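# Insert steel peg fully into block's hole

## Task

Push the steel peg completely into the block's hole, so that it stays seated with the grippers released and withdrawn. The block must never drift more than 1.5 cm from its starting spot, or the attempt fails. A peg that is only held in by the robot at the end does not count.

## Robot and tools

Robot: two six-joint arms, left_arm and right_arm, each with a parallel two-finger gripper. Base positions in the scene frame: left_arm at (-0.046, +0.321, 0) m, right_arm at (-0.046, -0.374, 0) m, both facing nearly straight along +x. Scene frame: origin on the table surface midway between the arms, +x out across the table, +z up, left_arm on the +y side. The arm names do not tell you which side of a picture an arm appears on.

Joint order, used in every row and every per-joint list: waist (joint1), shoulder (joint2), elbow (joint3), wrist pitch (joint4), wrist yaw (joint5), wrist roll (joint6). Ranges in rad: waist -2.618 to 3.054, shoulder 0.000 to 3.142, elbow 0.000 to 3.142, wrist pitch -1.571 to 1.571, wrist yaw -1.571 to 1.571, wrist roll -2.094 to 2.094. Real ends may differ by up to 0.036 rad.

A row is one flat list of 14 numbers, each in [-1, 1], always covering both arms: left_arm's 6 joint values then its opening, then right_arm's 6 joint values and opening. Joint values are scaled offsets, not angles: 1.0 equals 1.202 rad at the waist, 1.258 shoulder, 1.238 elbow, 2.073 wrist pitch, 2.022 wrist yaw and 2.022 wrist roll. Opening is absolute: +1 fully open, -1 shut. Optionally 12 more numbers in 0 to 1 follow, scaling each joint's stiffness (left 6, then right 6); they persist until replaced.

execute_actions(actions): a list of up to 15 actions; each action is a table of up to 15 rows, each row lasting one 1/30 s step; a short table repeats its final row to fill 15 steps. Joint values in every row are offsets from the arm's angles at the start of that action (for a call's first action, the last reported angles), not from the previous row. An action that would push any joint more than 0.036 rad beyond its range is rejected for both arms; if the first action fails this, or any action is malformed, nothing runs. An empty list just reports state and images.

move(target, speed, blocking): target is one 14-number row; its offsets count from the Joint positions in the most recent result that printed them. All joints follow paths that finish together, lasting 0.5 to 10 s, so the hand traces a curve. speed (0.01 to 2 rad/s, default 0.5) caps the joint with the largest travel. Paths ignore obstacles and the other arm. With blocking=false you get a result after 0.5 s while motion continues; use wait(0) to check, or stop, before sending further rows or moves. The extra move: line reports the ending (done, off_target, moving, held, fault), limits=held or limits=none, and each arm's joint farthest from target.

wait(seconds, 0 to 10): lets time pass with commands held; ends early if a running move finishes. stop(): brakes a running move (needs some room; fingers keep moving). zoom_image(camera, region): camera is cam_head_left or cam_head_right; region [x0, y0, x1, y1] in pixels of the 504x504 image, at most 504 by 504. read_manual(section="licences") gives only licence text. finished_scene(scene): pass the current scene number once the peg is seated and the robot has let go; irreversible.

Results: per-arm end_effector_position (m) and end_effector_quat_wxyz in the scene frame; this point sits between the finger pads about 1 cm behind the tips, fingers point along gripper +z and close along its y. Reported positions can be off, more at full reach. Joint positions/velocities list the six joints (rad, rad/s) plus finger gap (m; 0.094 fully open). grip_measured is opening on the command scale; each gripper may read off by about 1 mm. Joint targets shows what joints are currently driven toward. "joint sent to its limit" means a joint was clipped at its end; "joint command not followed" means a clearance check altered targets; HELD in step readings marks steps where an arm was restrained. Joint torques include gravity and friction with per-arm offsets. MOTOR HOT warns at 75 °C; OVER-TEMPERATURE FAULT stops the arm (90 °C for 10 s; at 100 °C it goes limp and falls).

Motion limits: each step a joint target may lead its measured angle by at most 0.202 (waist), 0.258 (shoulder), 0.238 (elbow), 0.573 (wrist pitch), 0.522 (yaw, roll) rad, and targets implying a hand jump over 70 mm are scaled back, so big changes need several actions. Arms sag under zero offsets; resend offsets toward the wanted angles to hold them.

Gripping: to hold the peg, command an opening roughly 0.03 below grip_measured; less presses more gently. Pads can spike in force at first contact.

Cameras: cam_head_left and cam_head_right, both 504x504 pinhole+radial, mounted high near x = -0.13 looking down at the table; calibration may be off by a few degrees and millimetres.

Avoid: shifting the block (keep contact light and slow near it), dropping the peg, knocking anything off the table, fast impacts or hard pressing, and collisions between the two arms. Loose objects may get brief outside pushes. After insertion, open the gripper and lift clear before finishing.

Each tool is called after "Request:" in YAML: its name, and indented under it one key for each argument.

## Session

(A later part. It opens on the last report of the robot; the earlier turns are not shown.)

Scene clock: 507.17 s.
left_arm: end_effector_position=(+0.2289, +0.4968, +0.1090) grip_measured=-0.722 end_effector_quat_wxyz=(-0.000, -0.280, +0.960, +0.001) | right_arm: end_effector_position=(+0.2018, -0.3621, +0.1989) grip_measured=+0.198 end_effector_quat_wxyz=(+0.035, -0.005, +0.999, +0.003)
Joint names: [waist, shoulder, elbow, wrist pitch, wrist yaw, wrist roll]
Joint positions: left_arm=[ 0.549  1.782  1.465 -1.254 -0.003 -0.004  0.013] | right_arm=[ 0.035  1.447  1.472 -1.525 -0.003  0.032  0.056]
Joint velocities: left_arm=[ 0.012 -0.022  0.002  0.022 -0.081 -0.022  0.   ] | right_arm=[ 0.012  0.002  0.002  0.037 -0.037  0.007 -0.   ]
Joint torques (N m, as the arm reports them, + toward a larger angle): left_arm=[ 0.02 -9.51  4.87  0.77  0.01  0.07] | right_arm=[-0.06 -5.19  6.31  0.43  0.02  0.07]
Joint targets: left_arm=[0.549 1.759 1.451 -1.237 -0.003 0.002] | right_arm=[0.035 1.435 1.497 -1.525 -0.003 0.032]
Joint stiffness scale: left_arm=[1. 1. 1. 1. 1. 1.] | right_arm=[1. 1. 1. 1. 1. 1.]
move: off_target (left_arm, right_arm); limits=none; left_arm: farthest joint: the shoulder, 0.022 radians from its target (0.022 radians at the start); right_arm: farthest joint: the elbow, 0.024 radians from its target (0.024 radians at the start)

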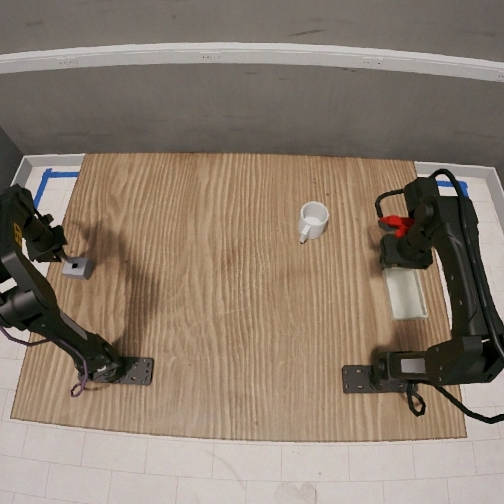

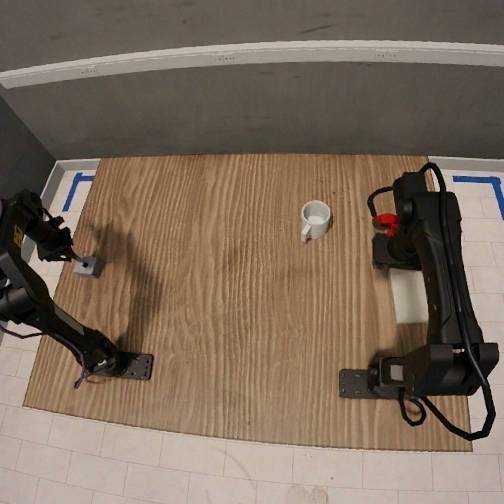

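Request:
move:
  target: [0,-0.016,-0.041,0.027,0,0.003,-1,0,-0.01,0.02,0,0,0,0.2]
  speed: 0.15

Request:
zoom_image:
  camera: "cam_head_left"
  region: [30, 215, 110, 295]

Request:
zoom_image:
  camera: "cam_head_right"
  region: [40, 215, 120, 295]

Scene clock: 524.07 s.
left_arm: end_effector_position=(+0.2287, +0.4966, +0.0997) grip_measured=-0.722 end_effector_quat_wxyz=(+0.001, -0.280, +0.960, +0.002) | right_arm: end_effector_position=(+0.2018, -0.3621, +0.1989) grip_measured=+0.198 end_effector_quat_wxyz=(+0.035, -0.005, +0.999, +0.003)
Joint names: [waist, shoulder, elbow, wrist pitch, wrist yaw, wrist roll]
Joint positions: left_arm=[ 0.549  1.782  1.428 -1.215 -0.003 -0.004  0.013] | right_arm=[ 0.035  1.447  1.472 -1.525 -0.003  0.032  0.056]
Joint velocities: left_arm=[-0.012 -0.012 -0.002 -0.081  0.007  0.022 -0.   ] | right_arm=[-0.007 -0.002 -0.007  0.022 -0.007 -0.022  0.001]
Joint torques (N m, as the arm reports them, + toward a larger angle): left_arm=[ 0.04 -9.52  4.84  0.79  0.02  0.07] | right_arm=[-0.05 -5.22  6.34  0.47  0.01 -0.01]
Joint targets: left_arm=[0.549 1.762 1.414 -1.198 -0.003 0.002] | right_arm=[0.035 1.435 1.497 -1.525 -0.003 0.032]
Joint stiffness scale: left_arm=[1. 1. 1. 1. 1. 1.] | right_arm=[1. 1. 1. 1. 1. 1.]
move: off_target (right_arm); limits=none; left_arm: farthest joint: the shoulder, 0.020 radians from its target (0.020 radians at the start); right_arm: farthest joint: the elbow, 0.024 radians from its target (0.024 radians at the start)

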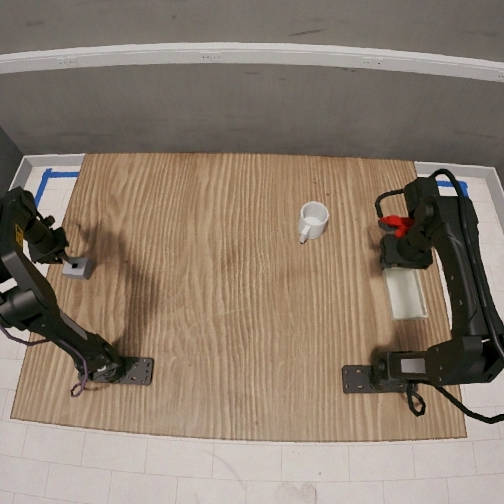

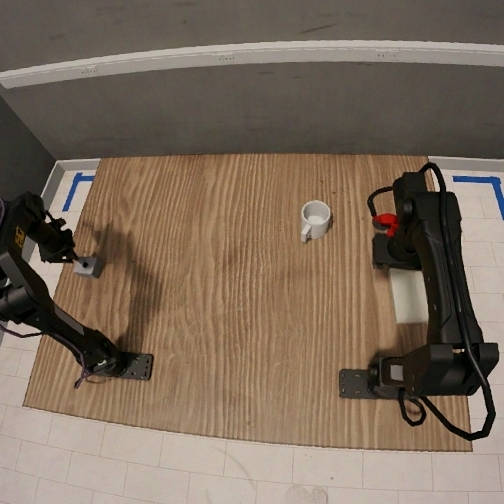

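Region (30, 215, 110, 295) of cam_head_left's 504x504 image, scaled by 6.300, with more detail than that image has.

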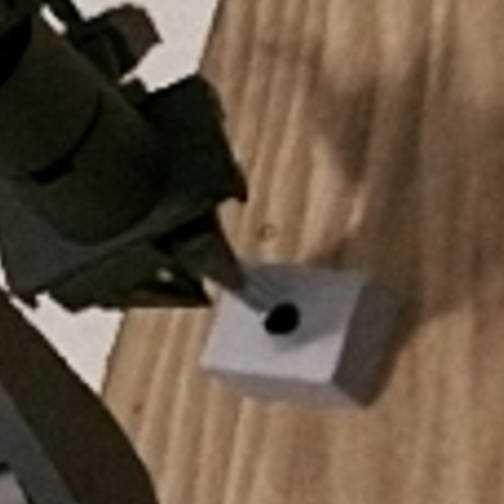

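Region (40, 215, 120, 295) of cam_head_right's 504x504 image, scaled by 6.300, with more detail than that image has.

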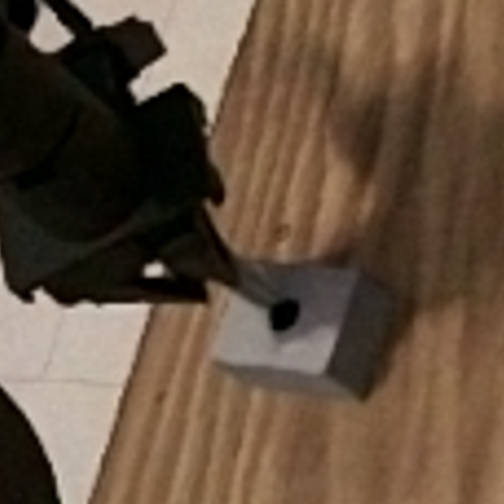

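Request:
move:
  target: [0,-0.014,-0.039,0.027,0,0.003,-1,0,-0.01,0.02,0,0,0,0.2]
  speed: 0.12

Request:
zoom_image:
  camera: "cam_head_left"
  region: [45, 235, 105, 295]

Request:
zoom_image:
  camera: "cam_head_right"
  region: [55, 235, 115, 295]

Scene clock: 533.77 s.
left_arm: end_effector_position=(+0.2307, +0.4979, +0.0957) grip_measured=-0.722 end_effector_quat_wxyz=(+0.007, -0.280, +0.960, +0.003) | right_arm: end_effector_position=(+0.2018, -0.3621, +0.1989) grip_measured=+0.198 end_effector_quat_wxyz=(+0.035, -0.005, +0.999, +0.003)
Joint names: [waist, shoulder, elbow, wrist pitch, wrist yaw, wrist roll]
Joint positions: left_arm=[ 0.549  1.781  1.411 -1.186 -0.003 -0.004  0.013] | right_arm=[ 0.035  1.447  1.472 -1.525 -0.003  0.032  0.056]
Joint velocities: left_arm=[-0.002 -0.007  0.007 -0.007  0.022  0.022 -0.001] | right_arm=[-0.007  0.002 -0.007  0.066  0.037 -0.007 -0.   ]
Joint torques (N m, as the arm reports them, + toward a larger angle): left_arm=[-0.01 -9.16  3.52  0.89  0.01  0.08] | right_arm=[ 0.21 -5.19  6.34  0.47  0.    0.03]
Joint targets: left_arm=[0.549 1.764 1.380 -1.159 -0.003 0.002] | right_arm=[0.035 1.435 1.497 -1.525 -0.003 0.032]
Joint stiffness scale: left_arm=[1. 1. 1. 1. 1. 1.] | right_arm=[1. 1. 1. 1. 1. 1.]
move: off_target (left_arm, right_arm); limits=none; left_arm: farthest joint: the elbow, 0.031 radians from its target (0.048 radians at the start); right_arm: farthest joint: the elbow, 0.024 radians from its target (0.024 radians at the start)

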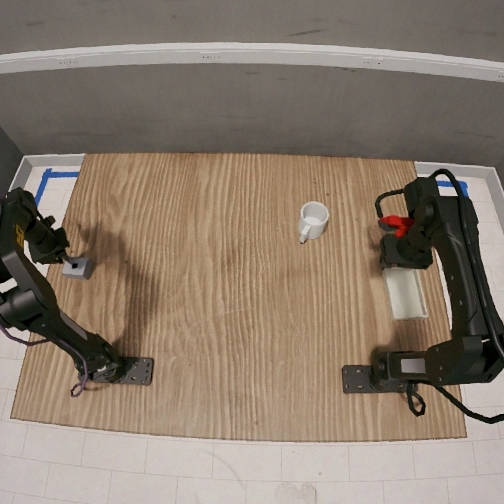

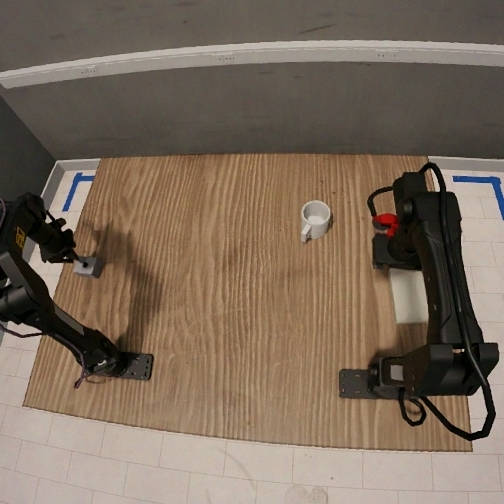

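Region (45, 235, 105, 295) of cam_head_left's 504x504 image, scaled by 8.400, with more detail than that image has.

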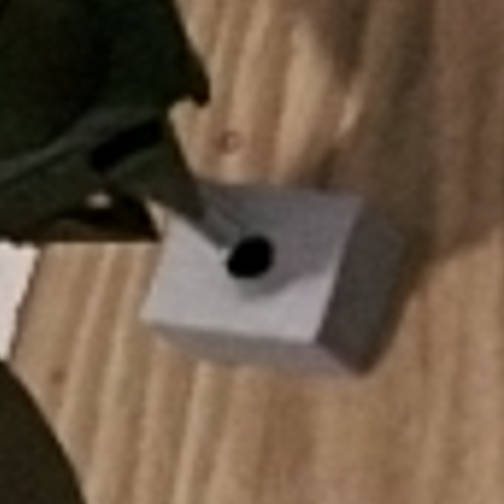

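Region (55, 235, 115, 295) of cam_head_right's 504x504 image, scaled by 8.400, with more detail than that image has.

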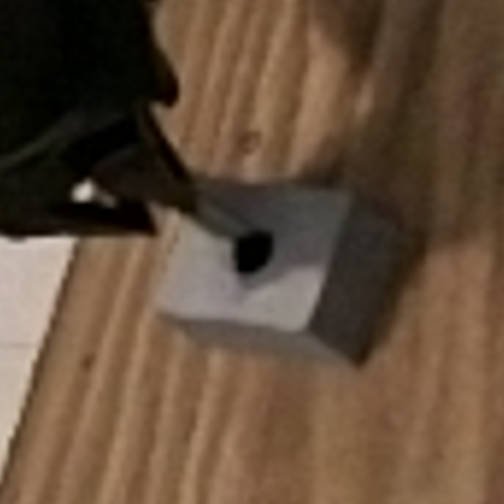

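Request:
move:
  target: [-0.012,-0.052,-0.032,-0.022,0,0.003,-1,0,-0.01,0.02,0,0,0,0.2]
  speed: 0.1

Request:
zoom_image:
  camera: "cam_head_left"
  region: [45, 235, 105, 295]

Request:
zoom_image:
  camera: "cam_head_right"
  region: [55, 235, 115, 295]

Scene clock: 560.63 s.
left_arm: end_effector_position=(+0.2203, +0.4885, +0.1005) grip_measured=-0.722 end_effector_quat_wxyz=(-0.003, -0.277, +0.961, +0.001) | right_arm: end_effector_position=(+0.2018, -0.3621, +0.1989) grip_measured=+0.198 end_effector_quat_wxyz=(+0.035, -0.005, +0.999, +0.003)
Joint names: [waist, shoulder, elbow, wrist pitch, wrist yaw, wrist roll]
Joint positions: left_arm=[ 0.541  1.746  1.387 -1.218 -0.003 -0.004  0.013] | right_arm=[ 0.035  1.447  1.472 -1.525 -0.003  0.032  0.056]
Joint velocities: left_arm=[ 0.007 -0.002 -0.007  0.037  0.007 -0.066  0.   ] | right_arm=[-0.007 -0.017 -0.002  0.066 -0.022 -0.037 -0.001]
Joint torques (N m, as the arm reports them, + toward a larger angle): left_arm=[-0.6  -9.81  4.63  0.47  0.01  0.07] | right_arm=[-0.06 -5.24  6.26  0.46  0.02 -0.01]
Joint targets: left_arm=[0.534 1.715 1.371 -1.231 -0.003 0.002] | right_arm=[0.035 1.435 1.497 -1.525 -0.003 0.032]
Joint stiffness scale: left_arm=[1. 1. 1. 1. 1. 1.] | right_arm=[1. 1. 1. 1. 1. 1.]
move: off_target (left_arm, right_arm); limits=none; left_arm: farthest joint: the shoulder, 0.030 radians from its target (0.065 radians at the start); right_arm: farthest joint: the elbow, 0.024 radians from its target (0.024 radians at the start)

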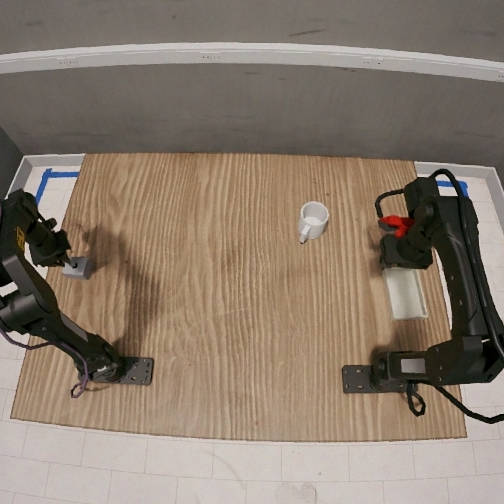

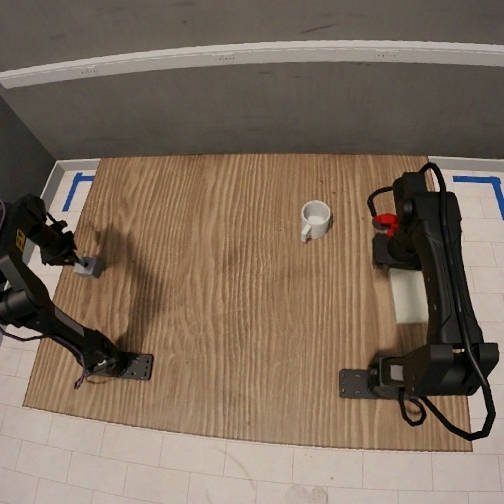

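Region (45, 235, 105, 295) of cam_head_left's 504x504 image, scaled by 8.400, with more detail than that image has.

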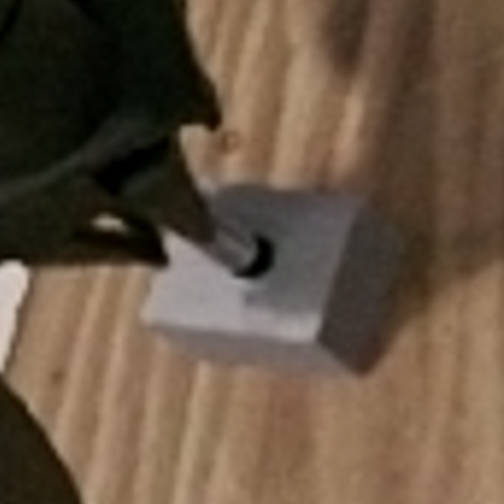

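Region (55, 235, 115, 295) of cam_head_right's 504x504 image, scaled by 8.400, with more detail than that image has.

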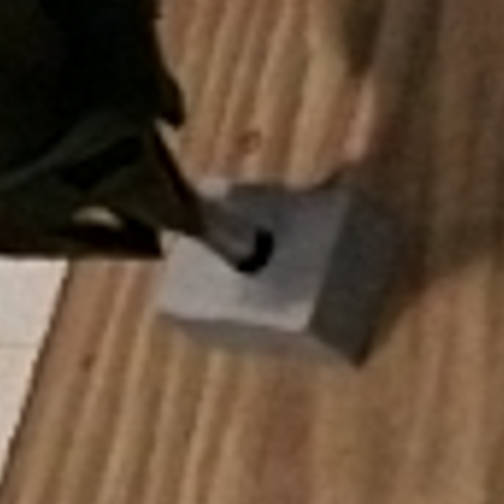

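Request:
move:
  target: [-0.006,-0.021,-0.048,0.033,0,0.003,-1,0,-0.01,0.02,0,0,0,0.2]
  speed: 0.08

Request:
zoom_image:
  camera: "cam_head_left"
  region: [45, 235, 105, 295]

Request:
zoom_image:
  camera: "cam_head_right"
  region: [55, 235, 115, 295]

Scene clock: 572.77 s.
left_arm: end_effector_position=(+0.2202, +0.4884, +0.0954) grip_measured=-0.722 end_effector_quat_wxyz=(+0.003, -0.277, +0.961, +0.002) | right_arm: end_effector_position=(+0.2018, -0.3621, +0.1989) grip_measured=+0.198 end_effector_quat_wxyz=(+0.035, -0.005, +0.999, +0.003)
Joint names: [waist, shoulder, elbow, wrist pitch, wrist yaw, wrist roll]
Joint positions: left_arm=[ 0.541  1.736  1.355 -1.183 -0.003 -0.004  0.013] | right_arm=[ 0.035  1.447  1.472 -1.525 -0.003  0.032  0.056]
Joint velocities: left_arm=[ 0.002 -0.002 -0.012  0.022 -0.037 -0.022  0.001] | right_arm=[-0.002 -0.002 -0.007 -0.051 -0.007 -0.007  0.001]
Joint torques (N m, as the arm reports them, + toward a larger angle): left_arm=[-0.66 -8.74  3.79  0.94  0.01  0.07] | right_arm=[-0.13 -5.14  6.35  0.41  0.   -0.01]
Joint targets: left_arm=[0.534 1.719 1.328 -1.150 -0.003 0.002] | right_arm=[0.035 1.435 1.497 -1.525 -0.003 0.032]
Joint stiffness scale: left_arm=[1. 1. 1. 1. 1. 1.] | right_arm=[1. 1. 1. 1. 1. 1.]
move: off_target (left_arm, right_arm); limits=none; left_arm: farthest joint: the wrist pitch, 0.034 radians from its target (0.068 radians at the start); right_arm: farthest joint: the elbow, 0.024 radians from its target (0.024 radians at the start)

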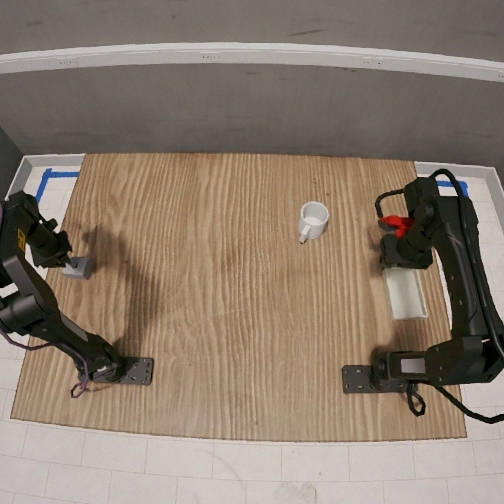

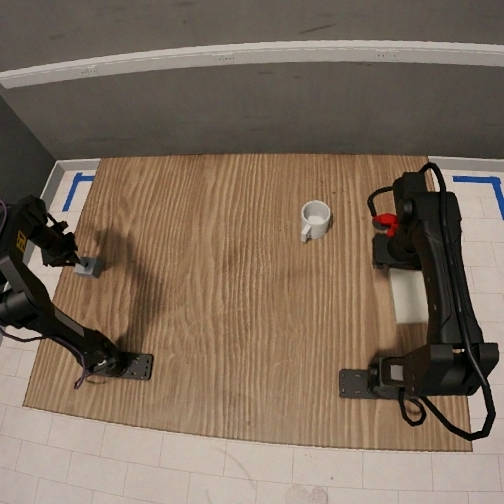

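Region (45, 235, 105, 295) of cam_head_left's 504x504 image, scaled by 8.400, with more detail than that image has.

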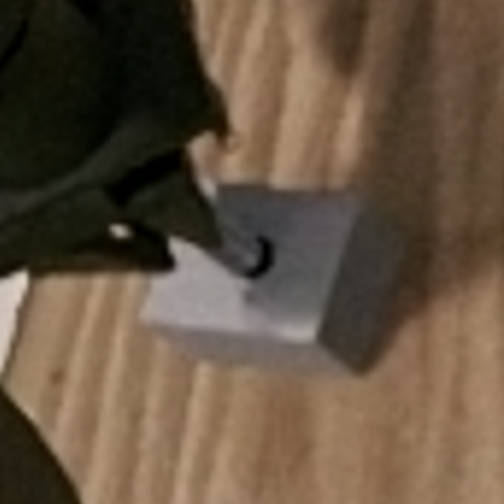

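Region (55, 235, 115, 295) of cam_head_right's 504x504 image, scaled by 8.400, with more detail than that image has.

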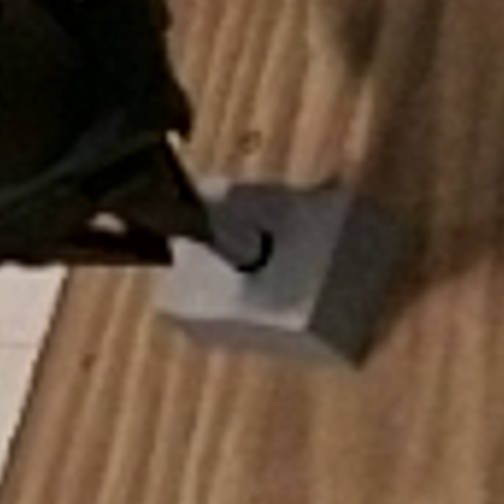

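Request:
move:
  target: [-0.014,-0.018,-0.022,0.016,0,0.003,-1,0,-0.01,0.02,0,0,0,0.2]
  speed: 0.05

Request:
zoom_image:
  camera: "cam_head_left"
  region: [45, 235, 105, 295]

Scene clock: 582.90 s.
left_arm: end_effector_position=(+0.2207, +0.4878, +0.0954) grip_measured=-0.722 end_effector_quat_wxyz=(+0.002, -0.273, +0.962, +0.006) | right_arm: end_effector_position=(+0.2018, -0.3621, +0.1989) grip_measured=+0.198 end_effector_quat_wxyz=(+0.035, -0.005, +0.999, +0.003)
Joint names: [waist, shoulder, elbow, wrist pitch, wrist yaw, wrist roll]
Joint positions: left_arm=[ 0.534  1.736  1.355 -1.183 -0.011 -0.004  0.013] | right_arm=[ 0.035  1.447  1.472 -1.525 -0.003  0.032  0.056]
Joint velocities: left_arm=[-0.002 -0.012  0.017 -0.007  0.007  0.037 -0.   ] | right_arm=[ 0.012  0.007 -0.007 -0.022 -0.037  0.051  0.001]
Joint torques (N m, as the arm reports them, + toward a larger angle): left_arm=[-0.89 -9.22  3.79  0.94  0.1   0.07] | right_arm=[-0.31 -5.09  6.35  0.39 -0.03  0.01]
Joint targets: left_arm=[0.524 1.713 1.328 -1.150 -0.003 0.002] | right_arm=[0.035 1.435 1.497 -1.525 -0.003 0.032]
Joint stiffness scale: left_arm=[1. 1. 1. 1. 1. 1.] | right_arm=[1. 1. 1. 1. 1. 1.]
move: off_target (left_arm, right_arm); limits=none; left_arm: farthest joint: the wrist pitch, 0.033 radians from its target (0.033 radians at the start); right_arm: farthest joint: the elbow, 0.024 radians from its target (0.024 radians at the start)

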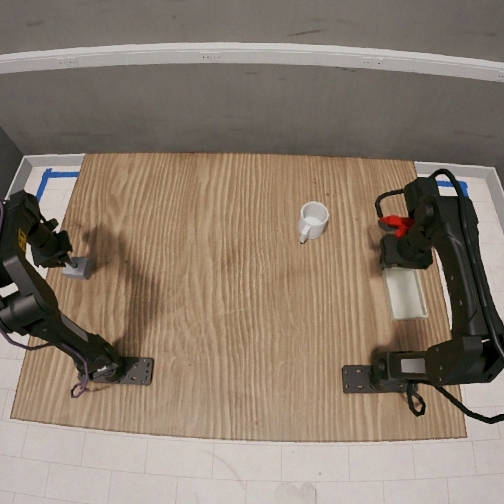

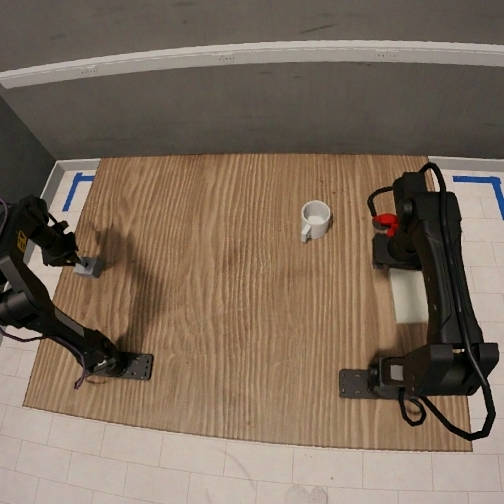

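Region (45, 235, 105, 295) of cam_head_left's 504x504 image, scaled by 8.400, with more detail than that image has.

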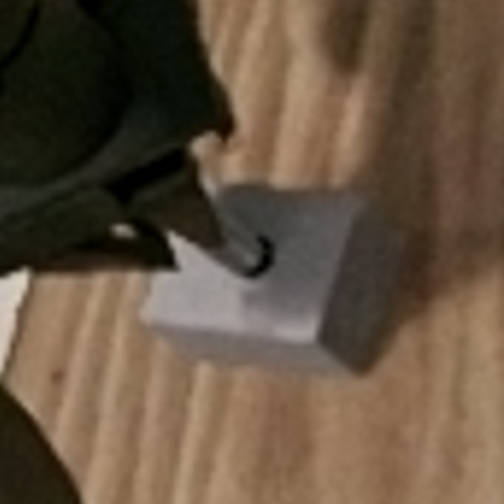

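Request:
move:
  target: [-0.008,-0.018,0.036,-0.013,0.009,0.003,-1,0,-0.01,0.02,0,0,0,0.2]
  speed: 0.08

Request:
zoom_image:
  camera: "cam_head_left"
  region: [45, 235, 105, 295]

Scene clock: 590.93 s.
left_arm: end_effector_position=(+0.2196, +0.4872, +0.0954) grip_measured=-0.722 end_effector_quat_wxyz=(-0.000, -0.273, +0.962, +0.006) | right_arm: end_effector_position=(+0.2018, -0.3621, +0.1989) grip_measured=+0.198 end_effector_quat_wxyz=(+0.035, -0.005, +0.999, +0.003)
Joint names: [waist, shoulder, elbow, wrist pitch, wrist yaw, wrist roll]
Joint positions: left_arm=[ 0.534  1.736  1.355 -1.188 -0.011 -0.004  0.013] | right_arm=[ 0.035  1.447  1.472 -1.525 -0.003  0.032  0.056]
Joint velocities: left_arm=[-0.022  0.002 -0.027 -0.007  0.125 -0.066  0.001] | right_arm=[-0.012 -0.002  0.007  0.037  0.007 -0.095 -0.002]
Joint torques (N m, as the arm reports them, + toward a larger angle): left_arm=[-0.86 -9.19  9.59  0.41  0.23  0.08] | right_arm=[-0.01 -5.1   6.52  0.44  0.    0.03]
Joint targets: left_arm=[0.524 1.713 1.400 -1.210 0.007 0.002] | right_arm=[0.035 1.435 1.497 -1.525 -0.003 0.032]
Joint stiffness scale: left_arm=[1. 1. 1. 1. 1. 1.] | right_arm=[1. 1. 1. 1. 1. 1.]
move: off_target (left_arm, right_arm); limits=none; left_arm: farthest joint: the elbow, 0.044 radians from its target (0.044 radians at the start); right_arm: farthest joint: the elbow, 0.024 radians from its target (0.024 radians at the start)

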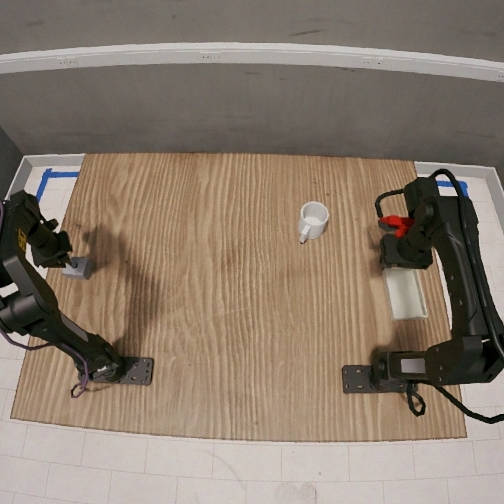

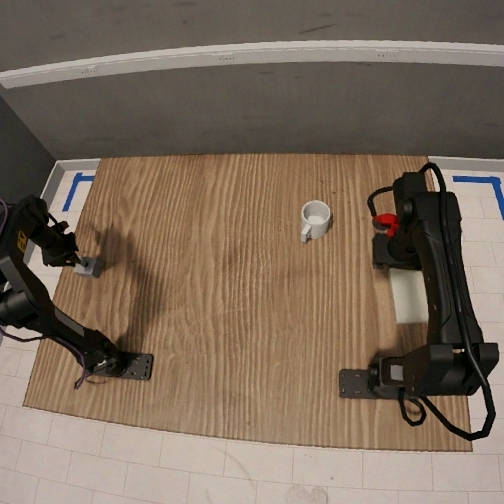

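Region (45, 235, 105, 295) of cam_head_left's 504x504 image, scaled by 8.400, with more detail than that image has.

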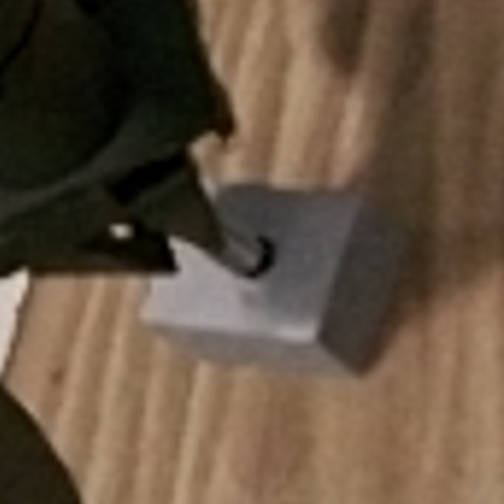

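Request:
move:
  target: [-0.008,-0.018,0.052,-0.013,0.009,0.003,-1,0,-0.01,0.02,0,0,0,0.2]
  speed: 0.08

Request:
zoom_image:
  camera: "cam_head_left"
  region: [45, 235, 105, 295]

Scene clock: 600.70 s.
left_arm: end_effector_position=(+0.2233, +0.4872, +0.1013) grip_measured=-0.722 end_effector_quat_wxyz=(+0.006, -0.273, +0.962, +0.002) | right_arm: end_effector_position=(+0.2018, -0.3621, +0.1989) grip_measured=+0.198 end_effector_quat_wxyz=(+0.035, -0.005, +0.999, +0.003)
Joint names: [waist, shoulder, elbow, wrist pitch, wrist yaw, wrist roll]
Joint positions: left_arm=[ 0.534  1.736  1.379 -1.202 -0.001 -0.004  0.013] | right_arm=[ 0.035  1.447  1.472 -1.525 -0.003  0.032  0.056]
Joint velocities: left_arm=[-0.017  0.002 -0.012  0.051 -0.007 -0.022  0.   ] | right_arm=[-0.007 -0.002  0.002 -0.007 -0.022 -0.022 -0.   ]
Joint torques (N m, as the arm reports them, + toward a larger angle): left_arm=[-0.83 -9.26  9.32  0.57  0.13  0.09] | right_arm=[-0.11 -5.32  6.3   0.44  0.02  0.03]
Joint targets: left_arm=[0.524 1.713 1.420 -1.215 0.007 0.002] | right_arm=[0.035 1.435 1.497 -1.525 -0.003 0.032]
Joint stiffness scale: left_arm=[1. 1. 1. 1. 1. 1.] | right_arm=[1. 1. 1. 1. 1. 1.]
move: off_target (left_arm, right_arm); limits=none; left_arm: farthest joint: the elbow, 0.040 radians from its target (0.064 radians at the start); right_arm: farthest joint: the elbow, 0.024 radians from its target (0.024 radians at the start)

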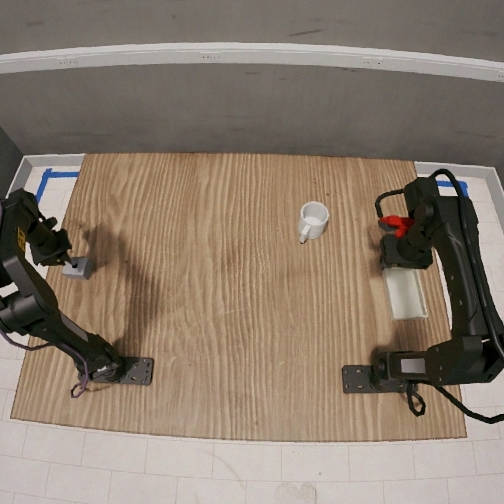

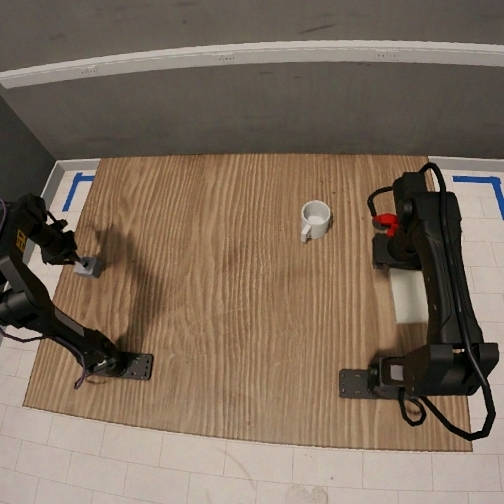

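Region (45, 235, 105, 295) of cam_head_left's 504x504 image, scaled by 8.400, with more detail than that image has.

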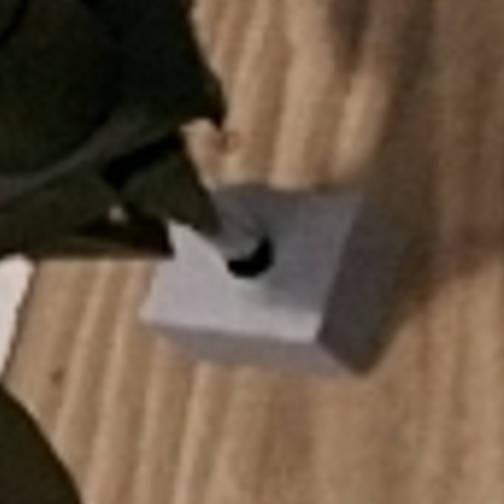

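Request:
move:
  target: [-0.008,-0.018,-0.046,0.018,0.004,0.003,-1,0,-0.01,0.02,0,0,0,0.2]
  speed: 0.06

Request:
zoom_image:
  camera: "cam_head_left"
  region: [45, 235, 105, 295]

Scene clock: 626.83 s.
left_arm: end_effector_position=(+0.2199, +0.4852, +0.0917) grip_measured=-0.722 end_effector_quat_wxyz=(+0.001, -0.273, +0.962, +0.001) | right_arm: end_effector_position=(+0.2018, -0.3621, +0.1989) grip_measured=+0.198 end_effector_quat_wxyz=(+0.035, -0.005, +0.999, +0.003)
Joint names: [waist, shoulder, elbow, wrist pitch, wrist yaw, wrist roll]
Joint positions: left_arm=[ 0.534  1.736  1.341 -1.174 -0.001 -0.004  0.013] | right_arm=[ 0.035  1.447  1.472 -1.525 -0.003  0.032  0.056]
Joint velocities: left_arm=[-0.012 -0.012 -0.007 -0.007  0.051 -0.051 -0.   ] | right_arm=[ 0.002 -0.007 -0.007  0.022  0.022  0.066  0.001]
Joint torques (N m, as the arm reports them, + toward a larger angle): left_arm=[-0.86 -9.2   4.45  0.71  0.1   0.07] | right_arm=[-0.02 -5.39  6.13  0.44  0.02  0.02]
Joint targets: left_arm=[0.524 1.713 1.322 -1.164 0.007 0.002] | right_arm=[0.035 1.435 1.497 -1.525 -0.003 0.032]
Joint stiffness scale: left_arm=[1. 1. 1. 1. 1. 1.] | right_arm=[1. 1. 1. 1. 1. 1.]
move: off_target (left_arm, right_arm); limits=none; left_arm: farthest joint: the shoulder, 0.022 radians from its target (0.022 radians at the start); right_arm: farthest joint: the elbow, 0.024 radians from its target (0.024 radians at the start)

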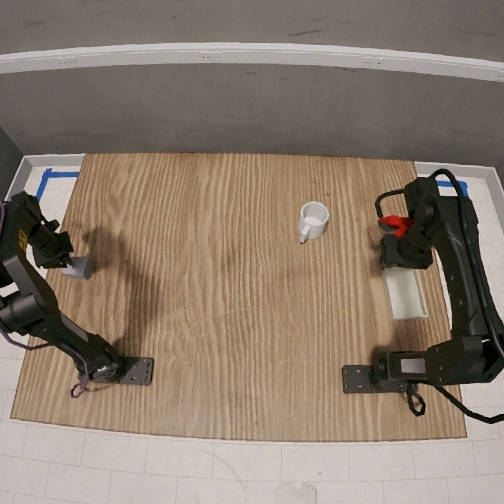

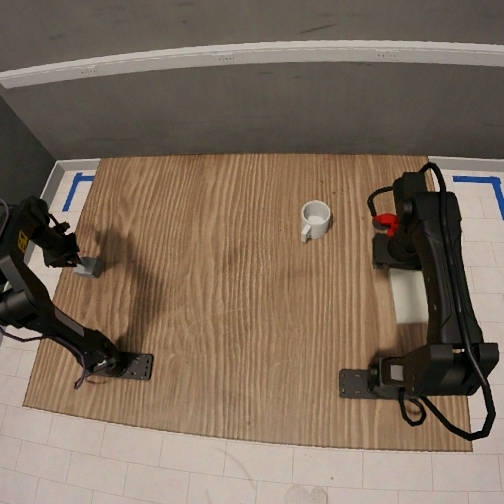

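Region (45, 235, 105, 295) of cam_head_left's 504x504 image, scaled by 8.400, with more detail than that image has.

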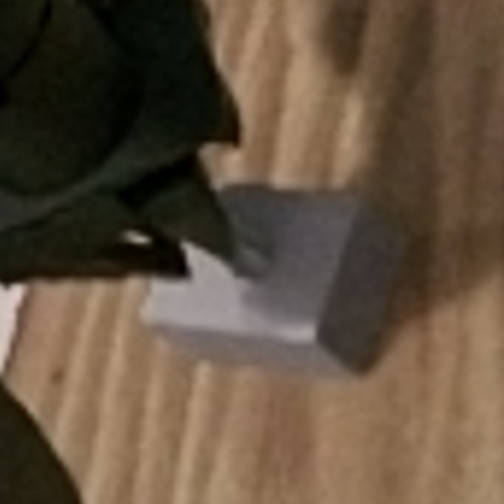

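Request:
move:
  target: [-0.008,0.017,-0.068,0.046,0.004,0.003,-1,0,-0.01,0.02,0,0,0,0.2]
  speed: 0.08

Request:
zoom_image:
  camera: "cam_head_left"
  region: [45, 235, 105, 295]

Scene clock: 638.83 s.
left_arm: end_effector_position=(+0.2210, +0.4859, +0.0763) grip_measured=-0.722 end_effector_quat_wxyz=(+0.004, -0.273, +0.962, +0.002) | right_arm: end_effector_position=(+0.2018, -0.3621, +0.1989) grip_measured=+0.198 end_effector_quat_wxyz=(+0.035, -0.005, +0.999, +0.003)
Joint names: [waist, shoulder, elbow, wrist pitch, wrist yaw, wrist roll]
Joint positions: left_arm=[ 0.534  1.744  1.288 -1.105 -0.001 -0.004  0.013] | right_arm=[ 0.035  1.447  1.472 -1.525 -0.003  0.032  0.056]
Joint velocities: left_arm=[ 0.002 -0.017 -0.012 -0.037 -0.066 -0.007  0.   ] | right_arm=[-0.002 -0.002 -0.012 -0.007 -0.007  0.051 -0.001]
Joint torques (N m, as the arm reports them, + toward a larger angle): left_arm=[-0.89 -6.5   3.34  0.88  0.11  0.07] | right_arm=[-0.01 -5.26  6.43  0.42 -0.01  0.04]
Joint targets: left_arm=[0.524 1.757 1.256 -1.079 0.007 0.002] | right_arm=[0.035 1.435 1.497 -1.525 -0.003 0.032]
Joint stiffness scale: left_arm=[1. 1. 1. 1. 1. 1.] | right_arm=[1. 1. 1. 1. 1. 1.]
move: off_target (left_arm, right_arm); limits=none; left_arm: farthest joint: the elbow, 0.031 radians from its target (0.084 radians at the start); right_arm: farthest joint: the elbow, 0.024 radians from its target (0.024 radians at the start)

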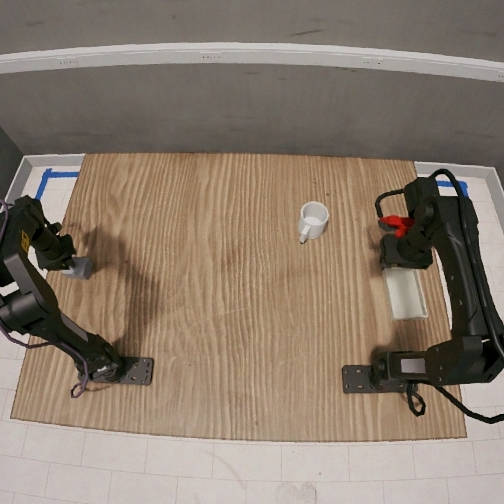

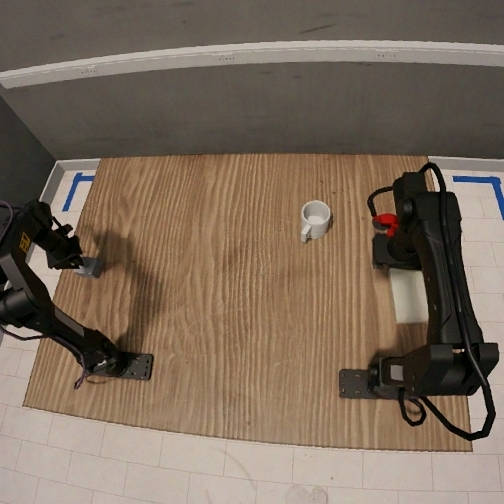

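Region (45, 235, 105, 295) of cam_head_left's 504x504 image, scaled by 8.400, with more detail than that image has.

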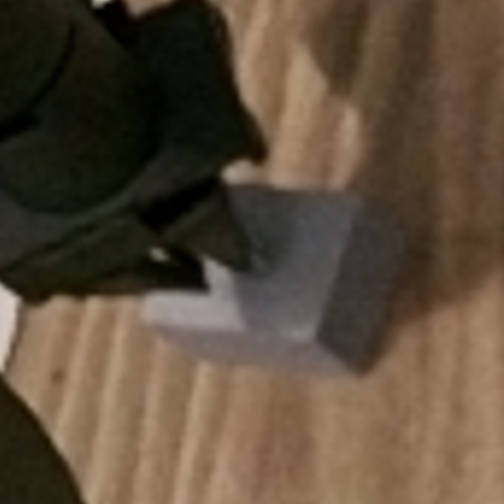

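Request:
move:
  target: [0,0,0,0,0,0,-0.2,0,-0.01,0.02,0,0,0,0.2]
  speed: 0.08

Request:
move:
  target: [0,-0.03,0.19,-0.1,0,0,-0.2,0,-0.01,0.02,0,0,0,0.2]
  speed: 0.3

Request:
zoom_image:
  camera: "cam_head_left"
  region: [30, 215, 110, 295]

Request:
zoom_image:
  camera: "cam_head_right"
  region: [40, 215, 120, 295]

Scene clock: 653.93 s.
left_arm: end_effector_position=(+0.2210, +0.4859, +0.0763) grip_measured=-0.202 end_effector_quat_wxyz=(+0.004, -0.273, +0.962, +0.002) | right_arm: end_effector_position=(+0.2018, -0.3621, +0.1989) grip_measured=+0.198 end_effector_quat_wxyz=(+0.035, -0.005, +0.999, +0.003)
Joint names: [waist, shoulder, elbow, wrist pitch, wrist yaw, wrist roll]
Joint positions: left_arm=[ 0.534  1.744  1.288 -1.105 -0.001 -0.004  0.037] | right_arm=[ 0.035  1.447  1.472 -1.525 -0.003  0.032  0.056]
Joint velocities: left_arm=[-0.012 -0.007 -0.007  0.007 -0.037 -0.11   0.   ] | right_arm=[ 0.012 -0.002 -0.007 -0.007 -0.037  0.022 -0.001]
Joint torques (N m, as the arm reports them, + toward a larger angle): left_arm=[ 0.03 -7.65  5.87  0.64  0.02  0.02] | right_arm=[ 0.04 -5.2   6.22  0.46 -0.03  0.03]
Joint targets: left_arm=[0.534 1.744 1.288 -1.106 -0.001 -0.004] | right_arm=[0.035 1.435 1.497 -1.525 -0.003 0.032]
Joint stiffness scale: left_arm=[1. 1. 1. 1. 1. 1.] | right_arm=[1. 1. 1. 1. 1. 1.]
move: off_target (right_arm); limits=none; left_arm: farthest joint: the waist, 0.000 radians from its target (0.000 radians at the start); right_arm: farthest joint: the elbow, 0.024 radians from its target (0.024 radians at the start)

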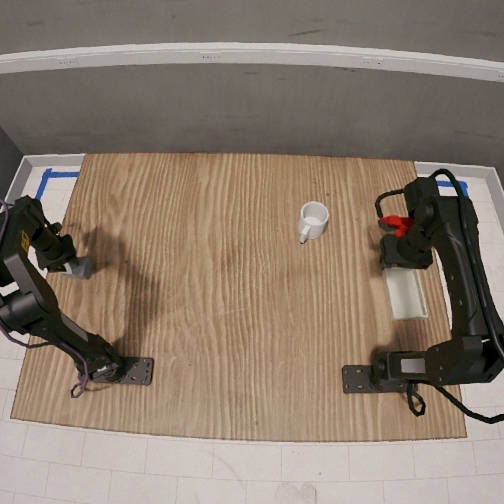

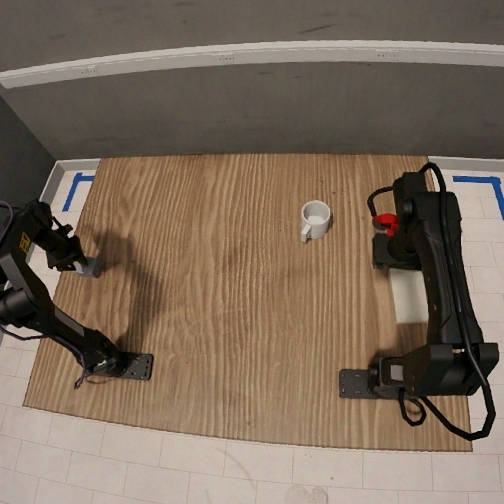

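Scene clock: 655.40 s.
left_arm: end_effector_position=(+0.2275, +0.4899, +0.1315) grip_measured=-0.202 end_effector_quat_wxyz=(+0.016, -0.273, +0.962, +0.005) | right_arm: end_effector_position=(+0.2018, -0.3621, +0.1989) grip_measured=+0.198 end_effector_quat_wxyz=(+0.035, -0.005, +0.999, +0.003)
Joint names: [waist, shoulder, elbow, wrist pitch, wrist yaw, wrist roll]
Joint positions: left_arm=[ 0.534  1.728  1.489 -1.298 -0.001 -0.004  0.037] | right_arm=[ 0.035  1.447  1.472 -1.525 -0.003  0.032  0.056]
Joint velocities: left_arm=[-0.012 -0.007 -0.007  0.037 -0.007  0.007 -0.001] | right_arm=[-0.002  0.012 -0.007 -0.022  0.022 -0.022  0.   ]
Joint torques (N m, as the arm reports them, + toward a larger angle): left_arm=[ 0.04 -9.22  8.94  0.49  0.01  0.01] | right_arm=[-0.14 -5.18  6.27  0.44 -0.03 -0.02]
Joint targets: left_arm=[0.534 1.706 1.524 -1.313 -0.001 -0.004] | right_arm=[0.035 1.435 1.497 -1.525 -0.003 0.032]
Joint stiffness scale: left_arm=[1. 1. 1. 1. 1. 1.] | right_arm=[1. 1. 1. 1. 1. 1.]
move: off_target (left_arm, right_arm); limits=none; left_arm: farthest joint: the elbow, 0.034 radians from its target (0.235 radians at the start); right_arm: farthest joint: the elbow, 0.024 radians from its target (0.024 radians at the start)

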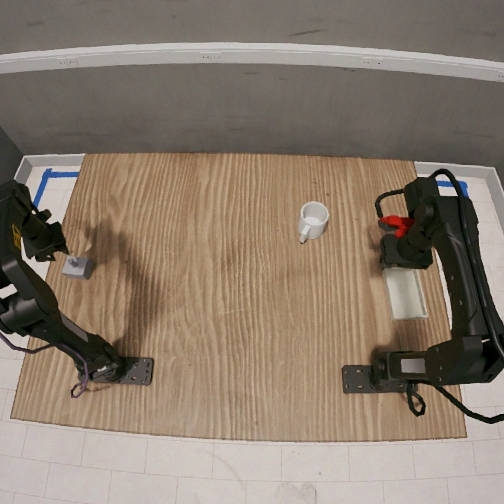

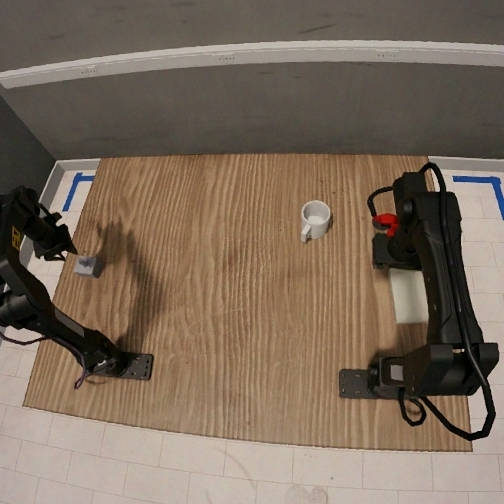

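Region (30, 215, 110, 295) of cam_head_left's 504x504 image, scaled by 6.300, with more detail than that image has.

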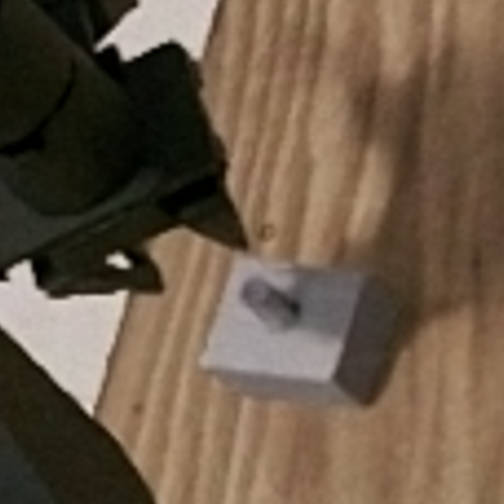

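Region (40, 215, 120, 295) of cam_head_right's 504x504 image, scaled by 6.300, with more detail than that image has.

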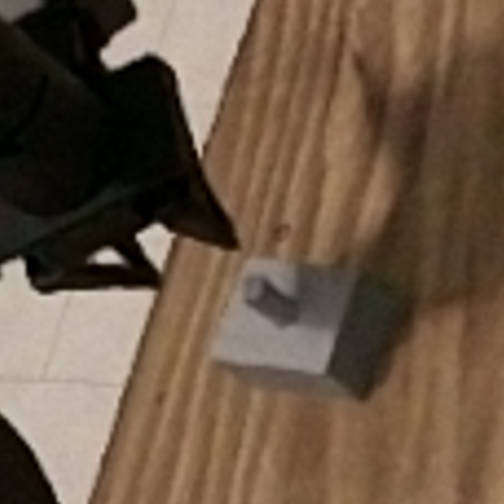

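Request:
move:
  target: [0,0.018,-0.15,0.09,0,0,-1,0,-0.01,0.02,0,0,0,0.2]
  speed: 0.2

Request:
move:
  target: [0,0.008,-0.04,0.026,0,0,-1,0,-0.01,0.02,0,0,0,0.2]
  speed: 0.06

Request:
zoom_image:
  camera: "cam_head_left"
  region: [30, 215, 110, 295]

Scene clock: 671.87 s.
left_arm: end_effector_position=(+0.2244, +0.4880, +0.0838) grip_measured=-0.997 end_effector_quat_wxyz=(+0.008, -0.273, +0.962, +0.003) | right_arm: end_effector_position=(+0.2018, -0.3621, +0.1989) grip_measured=+0.198 end_effector_quat_wxyz=(+0.035, -0.005, +0.999, +0.003)
Joint names: [waist, shoulder, elbow, wrist pitch, wrist yaw, wrist roll]
Joint positions: left_arm=[ 0.534  1.746  1.321 -1.128 -0.001 -0.004  0.   ] | right_arm=[ 0.035  1.447  1.472 -1.525 -0.003  0.032  0.056]
Joint velocities: left_arm=[-0.037 -0.002 -0.002 -0.007  0.037  0.007  0.   ] | right_arm=[-0.002 -0.002 -0.002  0.022 -0.037  0.081 -0.001]
Joint torques (N m, as the arm reports them, + toward a larger angle): left_arm=[ 0.01 -7.29  4.59  0.77  0.02  0.02] | right_arm=[-0.28 -5.27  6.06  0.39 -0.02 -0.01]
Joint targets: left_arm=[0.534 1.750 1.304 -1.112 -0.001 -0.004] | right_arm=[0.035 1.435 1.497 -1.525 -0.003 0.032]
Joint stiffness scale: left_arm=[1. 1. 1. 1. 1. 1.] | right_arm=[1. 1. 1. 1. 1. 1.]
move: off_target (right_arm); limits=none; left_arm: farthest joint: the elbow, 0.017 radians from its target (0.186 radians at the start); right_arm: farthest joint: the elbow, 0.024 radians from its target (0.024 radians at the start)

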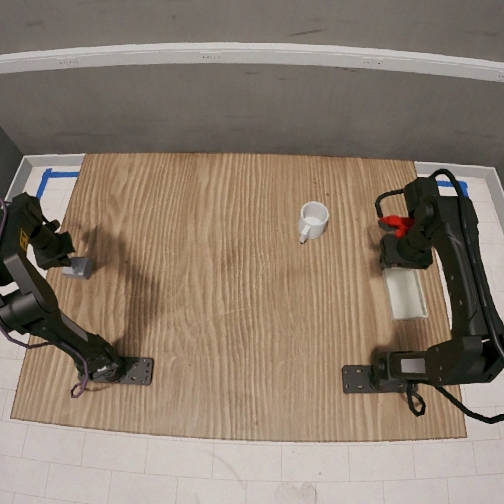

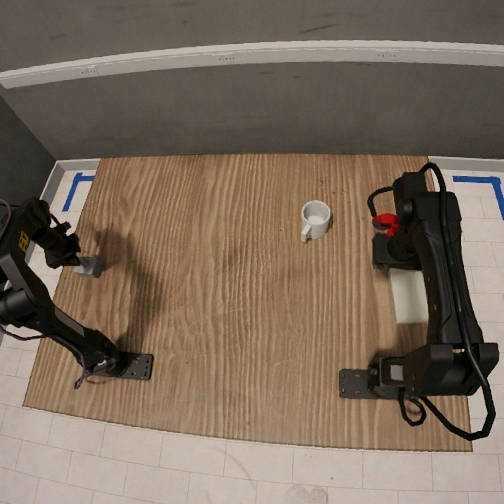

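Scene clock: 673.00 s.
left_arm: end_effector_position=(+0.2265, +0.4893, +0.0817) grip_measured=-0.997 end_effector_quat_wxyz=(+0.014, -0.273, +0.962, +0.005) | right_arm: end_effector_position=(+0.2018, -0.3621, +0.1989) grip_measured=+0.198 end_effector_quat_wxyz=(+0.035, -0.005, +0.999, +0.003)
Joint names: [waist, shoulder, elbow, wrist pitch, wrist yaw, wrist roll]
Joint positions: left_arm=[ 0.534  1.746  1.312 -1.108 -0.001 -0.004  0.   ] | right_arm=[ 0.035  1.447  1.472 -1.525 -0.003  0.032  0.056]
Joint velocities: left_arm=[-0.012  0.017  0.002  0.007 -0.007  0.095 -0.001] | right_arm=[ 0.002  0.002 -0.017  0.081 -0.022  0.095  0.001]
Joint torques (N m, as the arm reports them, + toward a larger angle): left_arm=[ 0.01 -6.84  2.66  0.98  0.01  0.02] | right_arm=[-0.19 -5.34  6.47  0.47 -0.03  0.05]
Joint targets: left_arm=[0.534 1.756 1.271 -1.074 -0.001 -0.004] | right_arm=[0.035 1.435 1.497 -1.525 -0.003 0.032]
Joint stiffness scale: left_arm=[1. 1. 1. 1. 1. 1.] | right_arm=[1. 1. 1. 1. 1. 1.]
move: off_target (left_arm, right_arm); limits=none; left_arm: farthest joint: the elbow, 0.041 radians from its target (0.049 radians at the start); right_arm: farthest joint: the elbow, 0.024 radians from its target (0.024 radians at the start)

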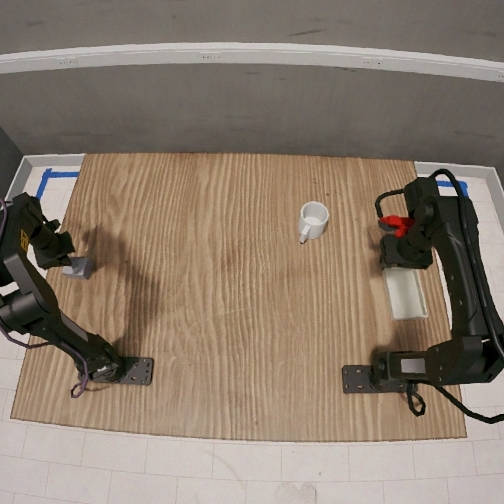

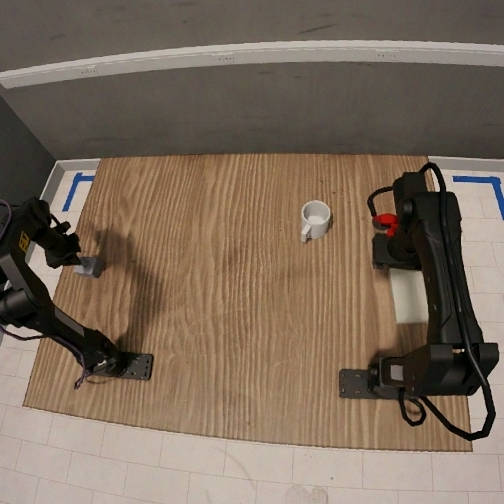

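Region (30, 215, 110, 295) of cam_head_left's 504x504 image, scaled by 6.300, with more detail than that image has.

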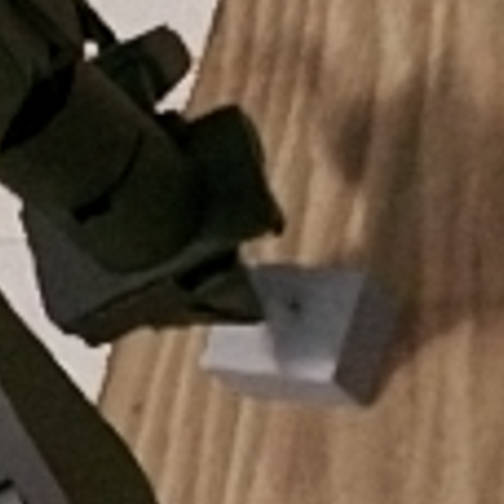

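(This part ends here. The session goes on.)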